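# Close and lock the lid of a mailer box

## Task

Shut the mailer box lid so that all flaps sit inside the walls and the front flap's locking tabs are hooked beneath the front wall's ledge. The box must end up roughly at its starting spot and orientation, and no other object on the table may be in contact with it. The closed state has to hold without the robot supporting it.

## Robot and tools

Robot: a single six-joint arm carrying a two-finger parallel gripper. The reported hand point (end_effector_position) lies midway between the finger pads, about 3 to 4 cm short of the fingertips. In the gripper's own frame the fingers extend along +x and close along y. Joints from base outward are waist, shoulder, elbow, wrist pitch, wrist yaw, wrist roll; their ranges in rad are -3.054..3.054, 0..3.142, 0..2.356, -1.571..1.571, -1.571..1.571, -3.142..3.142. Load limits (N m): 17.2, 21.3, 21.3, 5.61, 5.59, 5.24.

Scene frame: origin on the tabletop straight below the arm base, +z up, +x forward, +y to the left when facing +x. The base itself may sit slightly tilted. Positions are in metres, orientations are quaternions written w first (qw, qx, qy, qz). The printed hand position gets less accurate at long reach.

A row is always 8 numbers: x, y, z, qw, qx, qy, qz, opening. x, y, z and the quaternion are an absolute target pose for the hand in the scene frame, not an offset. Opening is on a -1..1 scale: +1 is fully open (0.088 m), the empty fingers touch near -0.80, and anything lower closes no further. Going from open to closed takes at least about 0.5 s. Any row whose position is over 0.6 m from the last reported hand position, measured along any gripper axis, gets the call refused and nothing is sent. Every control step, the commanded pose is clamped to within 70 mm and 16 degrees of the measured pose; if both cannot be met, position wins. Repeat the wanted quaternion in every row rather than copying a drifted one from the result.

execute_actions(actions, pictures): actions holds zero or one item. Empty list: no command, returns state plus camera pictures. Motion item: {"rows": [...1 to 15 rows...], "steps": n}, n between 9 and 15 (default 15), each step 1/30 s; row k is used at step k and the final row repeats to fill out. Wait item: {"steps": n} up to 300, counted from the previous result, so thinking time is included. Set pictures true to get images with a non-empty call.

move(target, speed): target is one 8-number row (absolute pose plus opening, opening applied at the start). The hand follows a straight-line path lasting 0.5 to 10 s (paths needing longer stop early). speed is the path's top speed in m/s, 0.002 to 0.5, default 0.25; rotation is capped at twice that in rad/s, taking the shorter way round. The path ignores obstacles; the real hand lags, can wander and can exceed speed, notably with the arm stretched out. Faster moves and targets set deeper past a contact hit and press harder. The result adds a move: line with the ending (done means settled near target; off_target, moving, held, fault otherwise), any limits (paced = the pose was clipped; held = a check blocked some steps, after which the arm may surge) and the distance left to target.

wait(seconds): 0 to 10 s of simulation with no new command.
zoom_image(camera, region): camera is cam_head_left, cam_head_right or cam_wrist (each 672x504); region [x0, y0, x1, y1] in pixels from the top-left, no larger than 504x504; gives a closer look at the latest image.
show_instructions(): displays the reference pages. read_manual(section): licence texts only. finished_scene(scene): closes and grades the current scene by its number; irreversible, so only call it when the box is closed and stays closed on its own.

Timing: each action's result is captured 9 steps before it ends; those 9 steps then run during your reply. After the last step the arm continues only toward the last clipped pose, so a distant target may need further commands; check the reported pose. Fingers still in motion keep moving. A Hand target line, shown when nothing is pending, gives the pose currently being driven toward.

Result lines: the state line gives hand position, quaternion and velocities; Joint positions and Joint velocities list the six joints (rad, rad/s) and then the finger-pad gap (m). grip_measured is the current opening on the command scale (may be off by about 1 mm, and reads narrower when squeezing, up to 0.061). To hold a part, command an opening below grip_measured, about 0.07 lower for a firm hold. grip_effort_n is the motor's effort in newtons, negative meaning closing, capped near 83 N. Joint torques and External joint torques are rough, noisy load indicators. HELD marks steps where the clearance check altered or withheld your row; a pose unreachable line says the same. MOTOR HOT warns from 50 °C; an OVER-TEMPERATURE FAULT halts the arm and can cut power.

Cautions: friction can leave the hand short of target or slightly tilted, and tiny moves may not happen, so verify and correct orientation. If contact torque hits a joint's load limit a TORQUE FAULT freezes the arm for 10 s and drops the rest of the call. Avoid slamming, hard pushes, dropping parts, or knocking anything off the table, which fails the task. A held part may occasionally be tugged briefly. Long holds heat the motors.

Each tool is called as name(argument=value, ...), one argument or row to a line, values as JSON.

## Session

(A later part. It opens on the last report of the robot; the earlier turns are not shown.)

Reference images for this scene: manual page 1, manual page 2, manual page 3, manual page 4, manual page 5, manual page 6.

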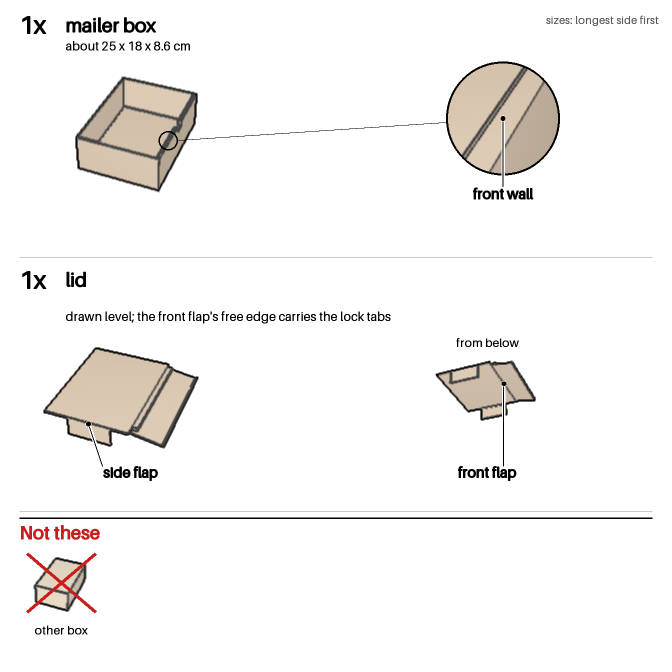

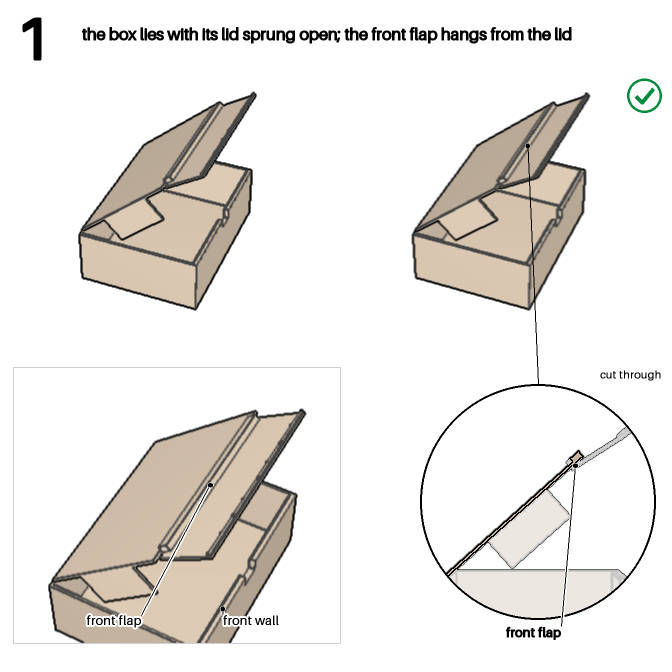

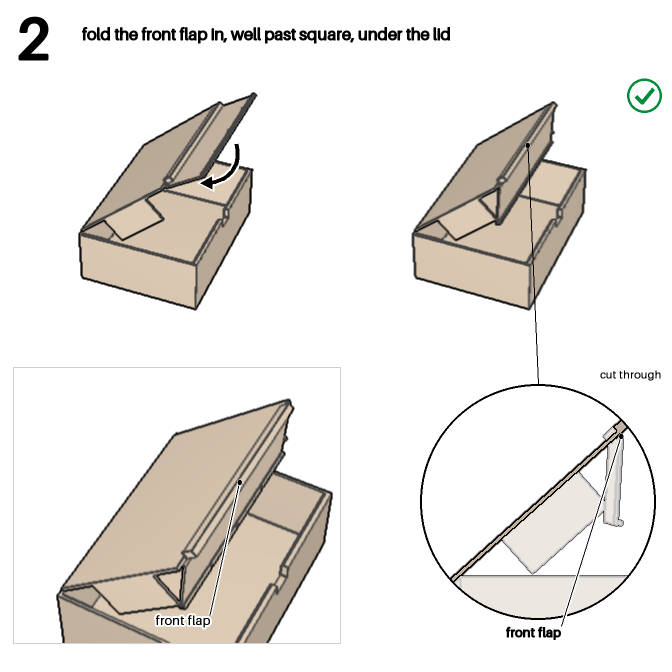

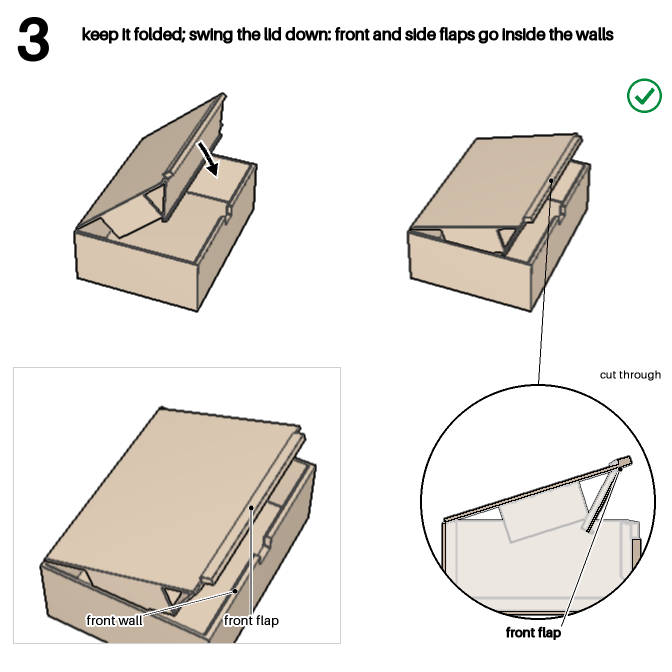

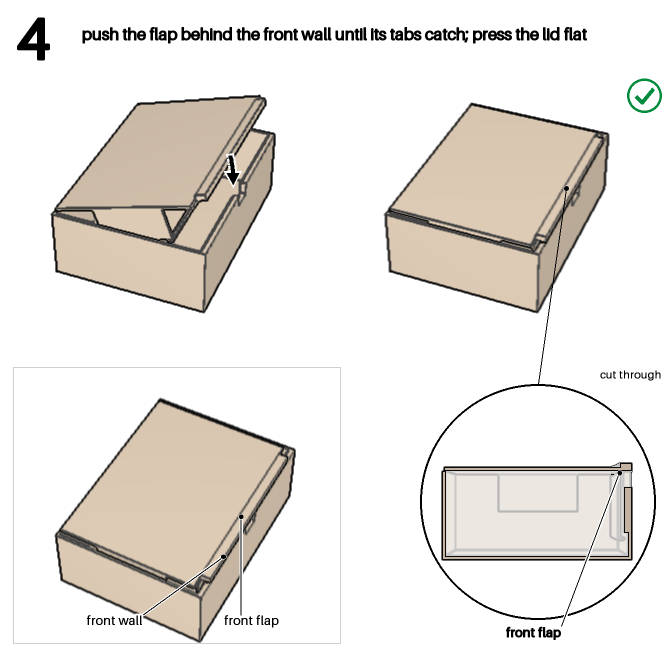

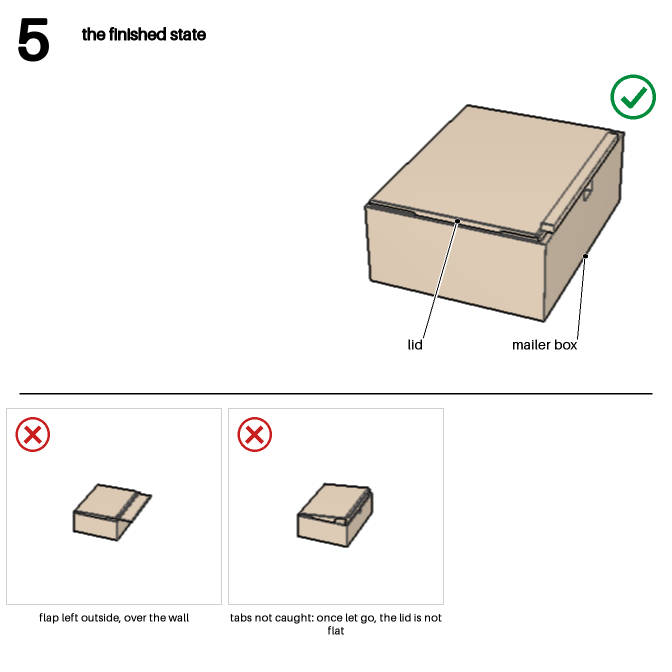

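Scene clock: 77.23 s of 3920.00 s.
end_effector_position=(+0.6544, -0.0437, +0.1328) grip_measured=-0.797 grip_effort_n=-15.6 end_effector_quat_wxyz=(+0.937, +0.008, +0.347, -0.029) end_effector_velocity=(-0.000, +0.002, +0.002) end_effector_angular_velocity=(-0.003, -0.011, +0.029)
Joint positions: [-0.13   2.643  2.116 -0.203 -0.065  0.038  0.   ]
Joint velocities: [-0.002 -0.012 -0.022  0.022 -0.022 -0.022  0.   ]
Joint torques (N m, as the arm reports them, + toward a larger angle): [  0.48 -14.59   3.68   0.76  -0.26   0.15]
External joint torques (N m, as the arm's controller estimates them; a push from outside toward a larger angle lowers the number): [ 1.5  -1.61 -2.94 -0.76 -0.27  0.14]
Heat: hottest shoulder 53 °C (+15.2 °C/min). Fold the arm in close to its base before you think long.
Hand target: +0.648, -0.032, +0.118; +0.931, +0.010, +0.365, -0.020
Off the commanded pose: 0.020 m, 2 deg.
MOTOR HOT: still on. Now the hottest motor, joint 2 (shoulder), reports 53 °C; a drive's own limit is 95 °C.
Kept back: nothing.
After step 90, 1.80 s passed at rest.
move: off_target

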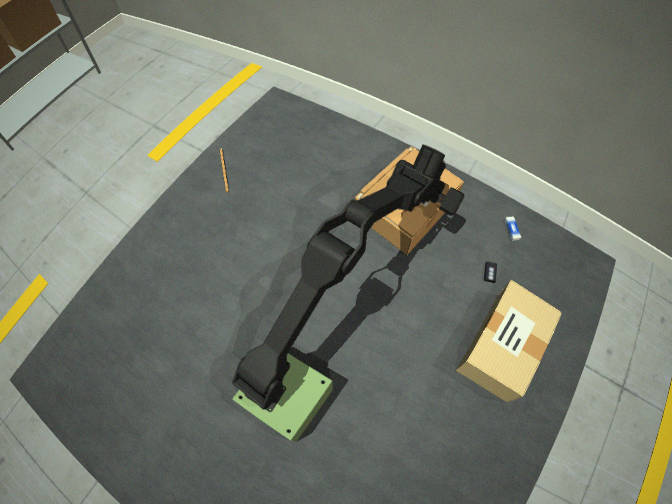

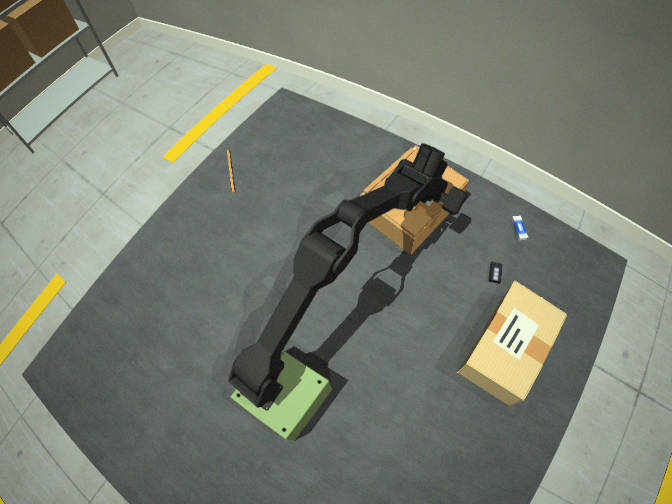

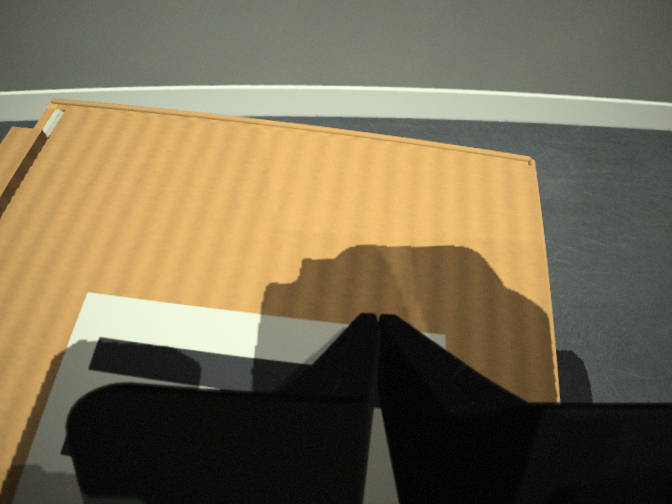

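move(
  target=[0.64,-0.04,0.165,0.906,0,0.423,0,-0.8],
  speed=0.1,
)

move(
  target=[0.64,-0.115,0.155,0.906,0,0.423,0,-0.8],
  speed=0.15,
)

move(
  target=[0.64,-0.112,0.108,0.906,0,0.423,0,-0.8],
  speed=0.06,
)

Scene clock: 79.03 s of 3920.00 s.
end_effector_position=(+0.6392, -0.0386, +0.1662) grip_measured=-0.797 grip_effort_n=-15.1 end_effector_quat_wxyz=(+0.909, +0.001, +0.418, -0.003) end_effector_velocity=(+0.001, -0.000, +0.005) end_effector_angular_velocity=(-0.019, -0.007, +0.031)
Joint positions: [-0.14   2.641  2.341 -0.583 -0.115 -0.018  0.   ]
Joint velocities: [-0.002 -0.002  0.012 -0.007 -0.007 -0.037  0.   ]
Joint torques (N m, as the arm reports them, + toward a larger angle): [ -1.37 -14.02   8.17   1.15  -0.17  -0.19]
External joint torques (N m, as the arm's controller estimates them; a push from outside toward a larger angle lowers the number): [-0.33 -0.95  1.52 -0.23 -0.15 -0.2 ]
Heat: hottest shoulder 53 °C (+14.2 °C/min). Fold the arm in close to its base before you think long.
Hand target: +0.640, -0.040, +0.165; +0.908, +0.000, +0.418, -0.001
Off the commanded pose: 0.002 m, 1 deg.
MOTOR HOT: still on. Now the hottest motor, joint 2 (shoulder), reports 53 °C; a drive's own limit is 95 °C.
joint sent to its limit — the command would take joint 3 (elbow) past its upper limit, so that joint was sent only as far as its limit.
Kept back: nothing.
move: done

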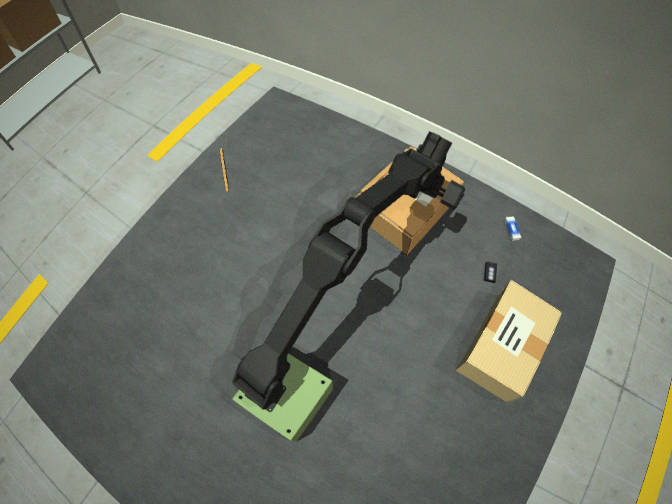

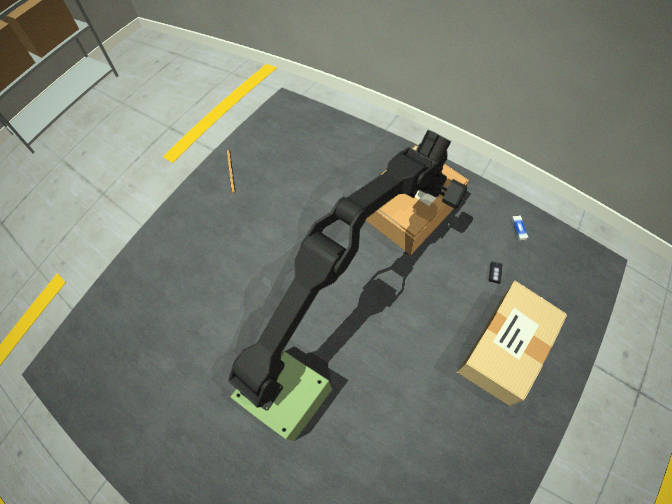

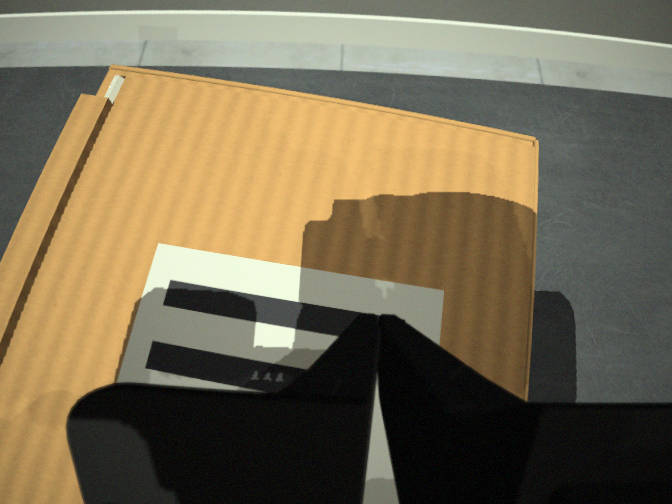

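Scene clock: 79.97 s of 3920.00 s.
end_effector_position=(+0.6376, -0.1153, +0.1598) grip_measured=-0.797 grip_effort_n=-15.1 end_effector_quat_wxyz=(+0.917, -0.001, +0.398, -0.008) end_effector_velocity=(+0.001, +0.002, +0.002) end_effector_angular_velocity=(-0.001, -0.010, +0.029)
Joint positions: [-0.274  2.679  2.344 -0.52  -0.194 -0.114  0.   ]
Joint velocities: [-0.002 -0.002 -0.002  0.007 -0.022 -0.022  0.   ]
Joint torques (N m, as the arm reports them, + toward a larger angle): [ -0.91 -13.24   7.58   1.61  -0.23  -0.16]
External joint torques (N m, as the arm's controller estimates them; a push from outside toward a larger angle lowers the number): [ 0.1  -0.32  1.05  0.26 -0.17 -0.17]
Heat: hottest shoulder 54 °C (+15.0 °C/min). Fold the arm in close to its base before you think long.
Hand target: +0.639, -0.115, +0.155; +0.917, -0.002, +0.399, -0.005
Off the commanded pose: 0.005 m, 3 deg.
MOTOR HOT: still on. Now the hottest motor, joint 2 (shoulder), reports 54 °C; a drive's own limit is 95 °C.
joint sent to its limit — the command would take joint 3 (elbow) past its upper limit, so that joint was sent only as far as its limit.
Kept back: nothing.
move: off_target

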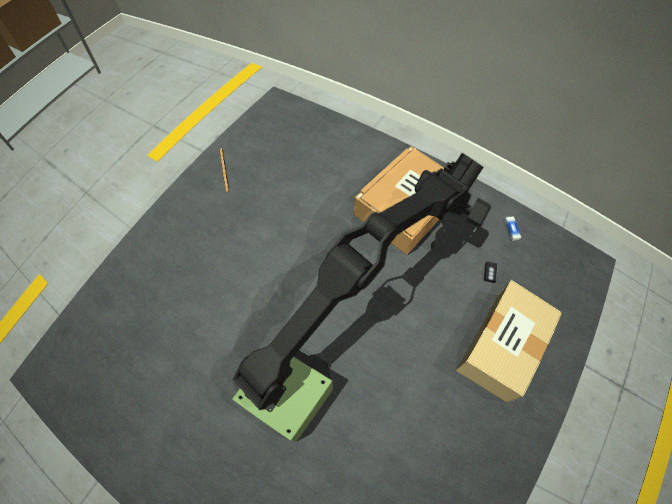

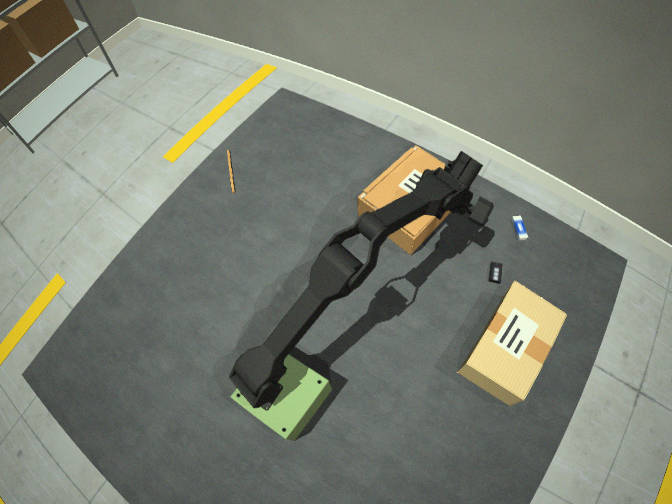

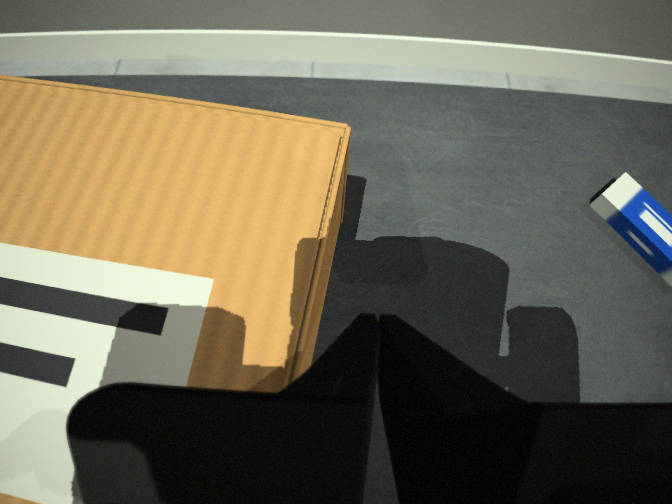

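Scene clock: 81.20 s of 3920.00 s.
end_effector_position=(+0.6380, -0.1129, +0.1135) grip_measured=-0.797 grip_effort_n=-15.6 end_effector_quat_wxyz=(+0.908, +0.002, +0.419, -0.004) end_effector_velocity=(+0.001, -0.001, +0.002) end_effector_angular_velocity=(-0.001, -0.008, +0.008)
Joint positions: [-0.265  2.761  2.344 -0.483 -0.194 -0.115  0.   ]
Joint velocities: [-0.002 -0.002 -0.002  0.007 -0.007 -0.007  0.   ]
Joint torques (N m, as the arm reports them, + toward a larger angle): [ -0.84 -13.49   7.47   1.64  -0.13  -0.15]
External joint torques (N m, as the arm's controller estimates them; a push from outside toward a larger angle lowers the number): [ 0.18 -0.16  0.87  0.29 -0.06 -0.16]
Heat: hottest shoulder 54 °C (+15.2 °C/min). Fold the arm in close to its base before you think long.
Hand target: +0.639, -0.112, +0.108; +0.908, -0.000, +0.419, -0.001
Off the commanded pose: 0.006 m, 1 deg.
MOTOR HOT: still on. Now the hottest motor, joint 2 (shoulder), reports 54 °C; a drive's own limit is 95 °C.
joint sent to its limit — the command would take joint 3 (elbow) past its upper limit, so that joint was sent only as far as its limit.
Kept back: nothing.
move: done

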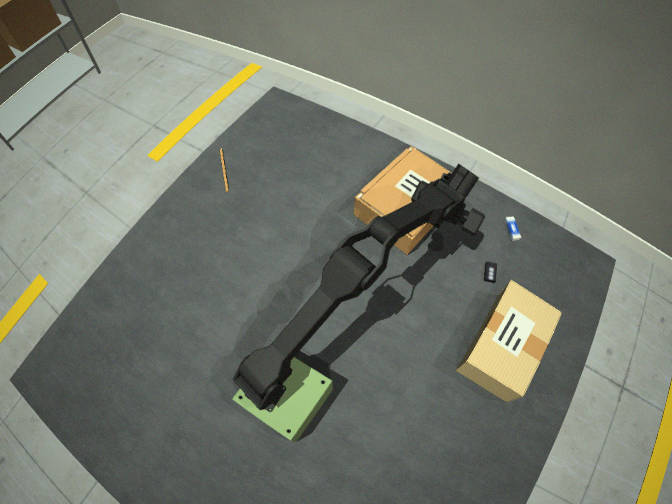

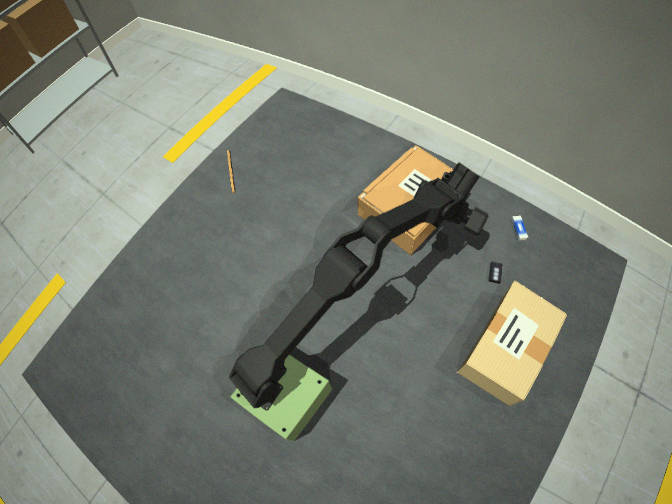

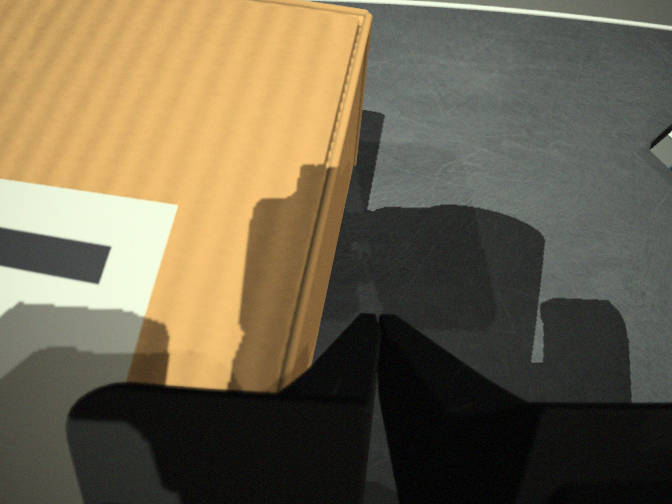

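move(
  target=[0.636,-0.083,0.108,0.906,0,0.423,0,-0.8],
  speed=0.02,
)

move(
  target=[0.63,-0.11,0.125,0.906,0,0.423,0,-0.8],
  speed=0.08,
)

move(
  target=[0.55,-0.17,0.2,0.906,0,0.423,-0.05,-0.8],
  speed=0.15,
)

move(
  target=[0.33,-0.05,0.28,0.98,0,0.2,0,-0.8],
)

zoom_image(
  camera="cam_head_left",
  region=[310,100,480,270],
)

Scene clock: 83.80 s of 3920.00 s.
end_effector_position=(+0.6359, -0.0946, +0.1068) grip_measured=-0.797 grip_effort_n=-14.2 end_effector_quat_wxyz=(+0.906, +0.000, +0.422, -0.008) end_effector_velocity=(-0.000, -0.000, -0.000) end_effector_angular_velocity=(+0.000, -0.003, +0.008)
Joint positions: [-0.23   2.732  2.271 -0.441 -0.162 -0.088  0.   ]
Joint velocities: [-0.002 -0.002 -0.007  0.007 -0.007 -0.007  0.   ]
Joint torques (N m, as the arm reports them, + toward a larger angle): [  0.66 -16.73   4.95   1.34  -0.17   0.2 ]
External joint torques (N m, as the arm's controller estimates them; a push from outside toward a larger angle lowers the number): [ 1.57 -3.57 -1.56 -0.01 -0.11  0.2 ]
Heat: hottest shoulder 55 °C (+16.1 °C/min). Fold the arm in close to its base before you think long.
Hand target: +0.636, -0.083, +0.108; +0.906, +0.000, +0.423, +0.000
Off the commanded pose: 0.012 m, 1 deg.
MOTOR HOT: still on. Now the hottest motor, joint 2 (shoulder), reports 55 °C; a drive's own limit is 95 °C.
Kept back: nothing.
move: off_target

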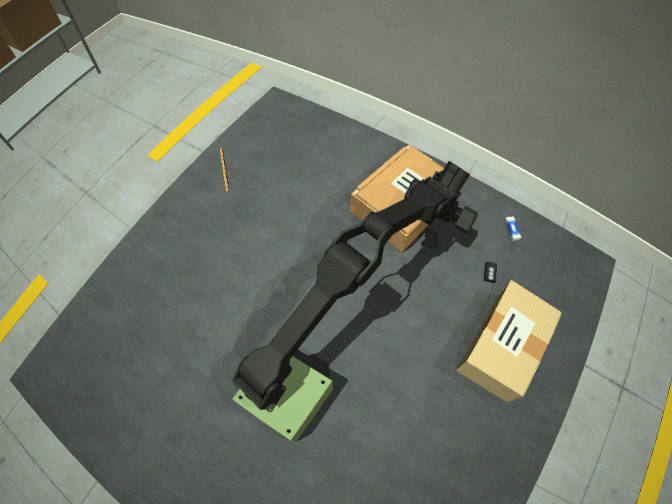

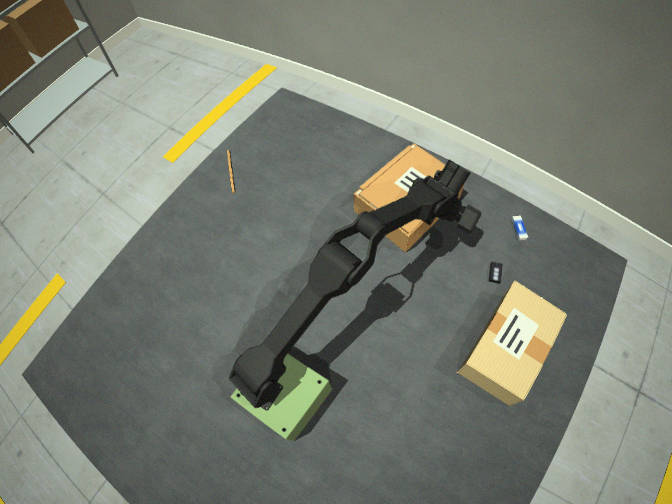

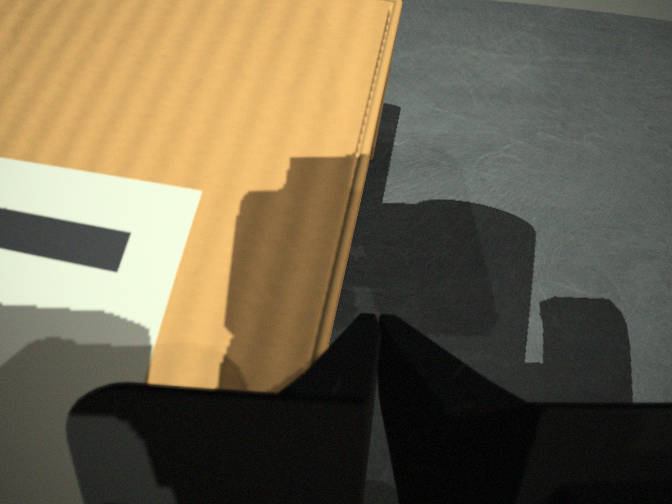

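Scene clock: 84.77 s of 3920.00 s.
end_effector_position=(+0.6265, -0.1105, +0.1090) grip_measured=-0.797 grip_effort_n=-14.2 end_effector_quat_wxyz=(+0.900, +0.004, +0.435, -0.002) end_effector_velocity=(+0.001, -0.001, +0.002) end_effector_angular_velocity=(-0.000, -0.008, +0.008)
Joint positions: [-0.265  2.723  2.273 -0.488 -0.193 -0.119  0.   ]
Joint velocities: [-0.002 -0.002 -0.002  0.007 -0.007 -0.007  0.   ]
Joint torques (N m, as the arm reports them, + toward a larger angle): [ -1.1  -17.4    7.61   1.1   -0.22  -0.17]
External joint torques (N m, as the arm's controller estimates them; a push from outside toward a larger angle lowers the number): [-0.19 -4.43  1.18 -0.2  -0.15 -0.17]
Heat: hottest shoulder 56 °C (+17.1 °C/min). Fold the arm in close to its base before you think long.
Hand target: +0.630, -0.110, +0.125; +0.906, -0.000, +0.423, -0.000
Off the commanded pose: 0.016 m, 2 deg.
MOTOR HOT: still on. Now the hottest motor, joint 2 (shoulder), reports 56 °C; a drive's own limit is 95 °C.
Kept back: nothing.
move: off_target

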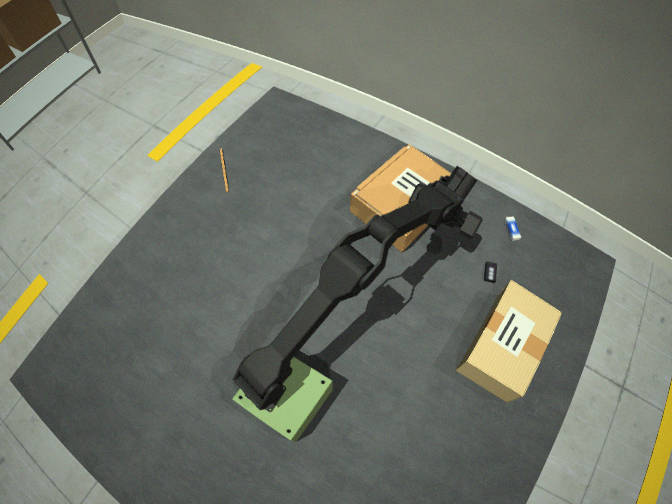

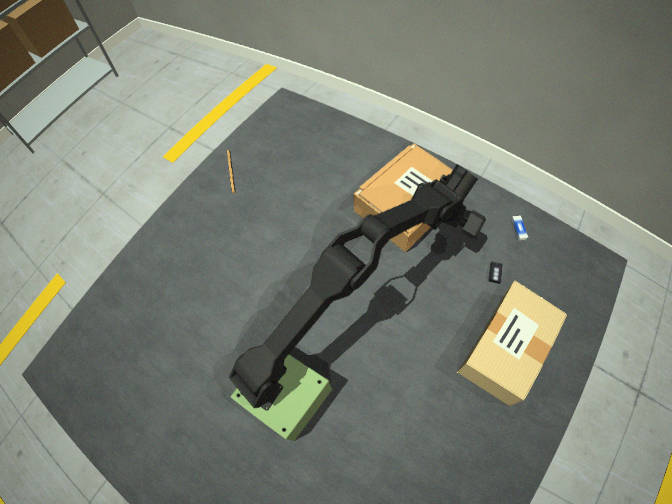

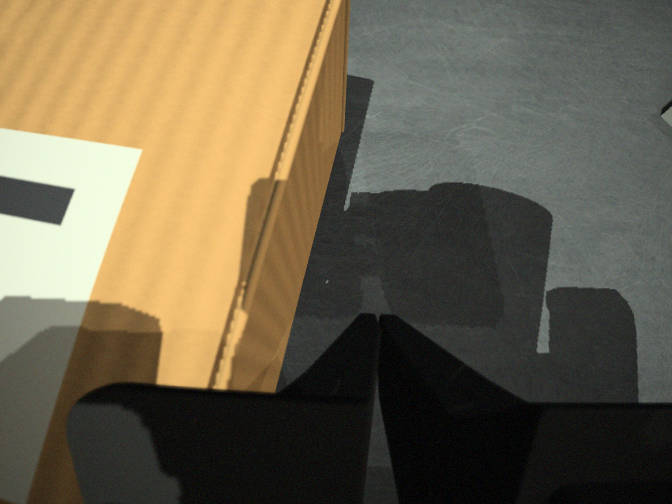

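Scene clock: 86.30 s of 3920.00 s.
end_effector_position=(+0.5522, -0.1706, +0.1930) grip_measured=-0.797 grip_effort_n=-14.2 end_effector_quat_wxyz=(+0.903, +0.003, +0.426, -0.050) end_effector_velocity=(-0.004, +0.001, +0.000) end_effector_angular_velocity=(-0.002, +0.016, +0.018)
Joint positions: [-0.404  2.345  1.884 -0.465 -0.193 -0.187  0.   ]
Joint velocities: [-0.002 -0.007 -0.002 -0.022 -0.007 -0.022  0.   ]
Joint torques (N m, as the arm reports them, + toward a larger angle): [ -1.09 -15.52   5.54   1.22  -0.12  -0.13]
External joint torques (N m, as the arm's controller estimates them; a push from outside toward a larger angle lowers the number): [-0.26 -4.13 -0.95 -0.1  -0.05 -0.13]
Heat: hottest shoulder 57 °C (+17.2 °C/min). Fold the arm in close to its base before you think long.
Hand target: +0.550, -0.170, +0.200; +0.905, -0.000, +0.422, -0.050
Off the commanded pose: 0.007 m, 1 deg.
MOTOR HOT: still on. Now the hottest motor, joint 2 (shoulder), reports 57 °C; a drive's own limit is 95 °C.
Kept back: nothing.
move: done

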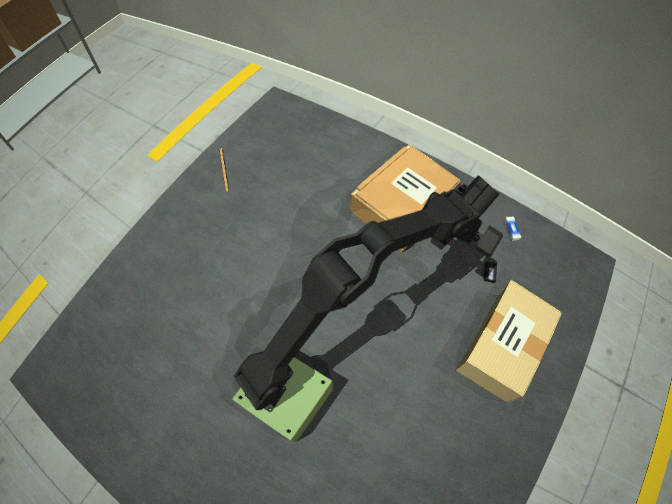

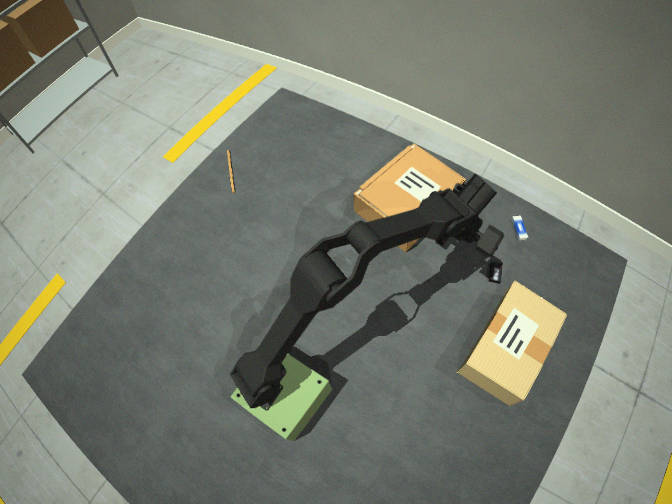

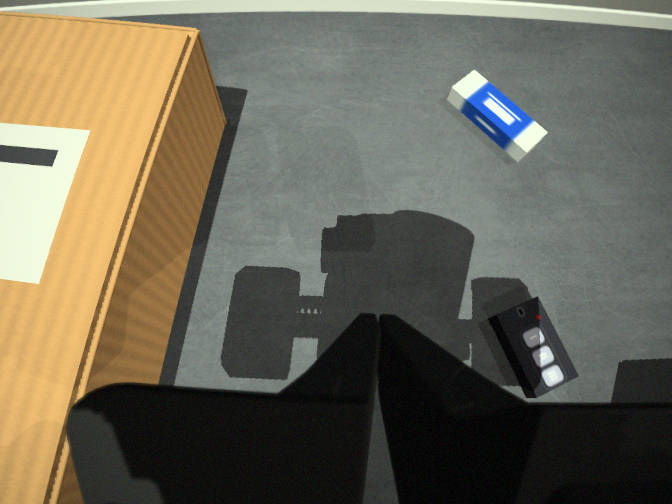

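Scene clock: 88.07 s of 3920.00 s.
end_effector_position=(+0.3315, -0.0523, +0.2825) grip_measured=-0.797 grip_effort_n=-14.7 end_effector_quat_wxyz=(+0.980, -0.004, +0.199, -0.000) end_effector_velocity=(-0.002, +0.001, +0.004) end_effector_angular_velocity=(+0.004, -0.017, +0.003)
Joint positions: [-0.387  1.145  0.553  0.149 -0.34  -0.08   0.   ]
Joint velocities: [-0.002 -0.017 -0.007  0.007 -0.007  0.007  0.   ]
Joint torques (N m, as the arm reports them, + toward a larger angle): [-0.12 -5.02  5.56  1.55 -0.23  0.23]
External joint torques (N m, as the arm's controller estimates them; a push from outside toward a larger angle lowers the number): [ 0.18 -1.65 -1.16 -0.13 -0.18  0.22]
Heat: hottest shoulder 57 °C (+17.3 °C/min). Fold the arm in close to its base before you think long.
Hand target: +0.329, -0.050, +0.281; +0.980, -0.001, +0.201, +0.002
Off the commanded pose: 0.004 m, 0 deg.
MOTOR HOT: still on. Now the hottest motor, joint 2 (shoulder), reports 57 °C; a drive's own limit is 95 °C.
Kept back: nothing.
move: done

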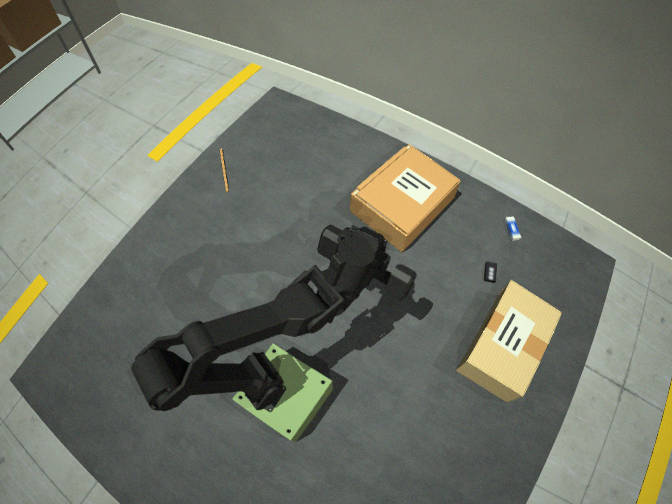

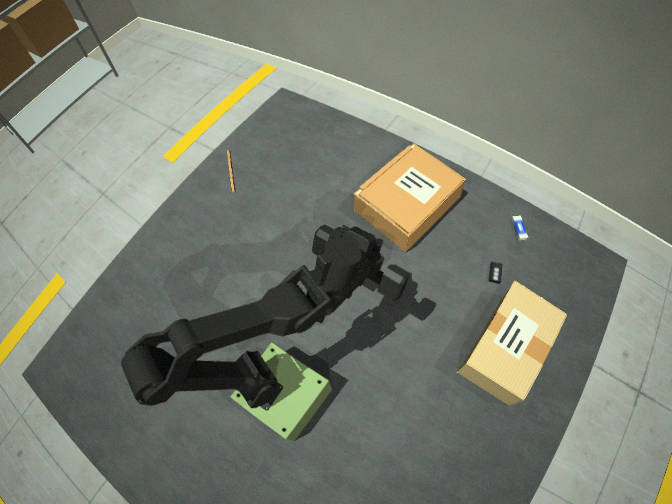

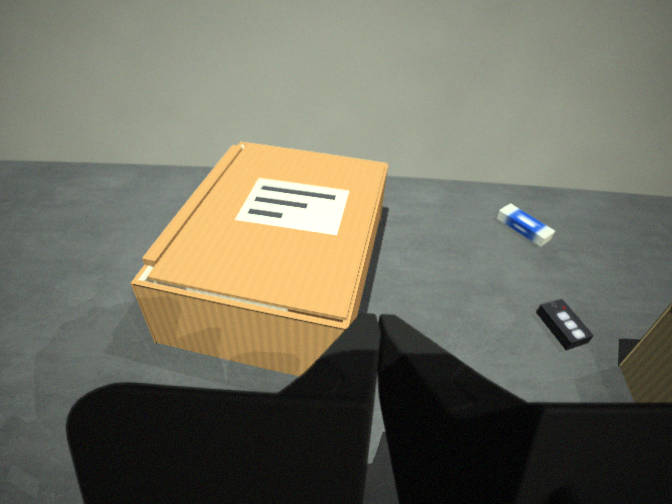

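Region (310, 100, 480, 270) of cam_head_left's 672x504 image, scaled by 2.965, with more detail than that image has.

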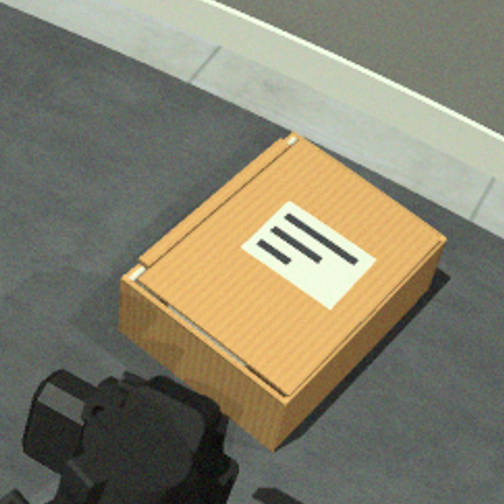

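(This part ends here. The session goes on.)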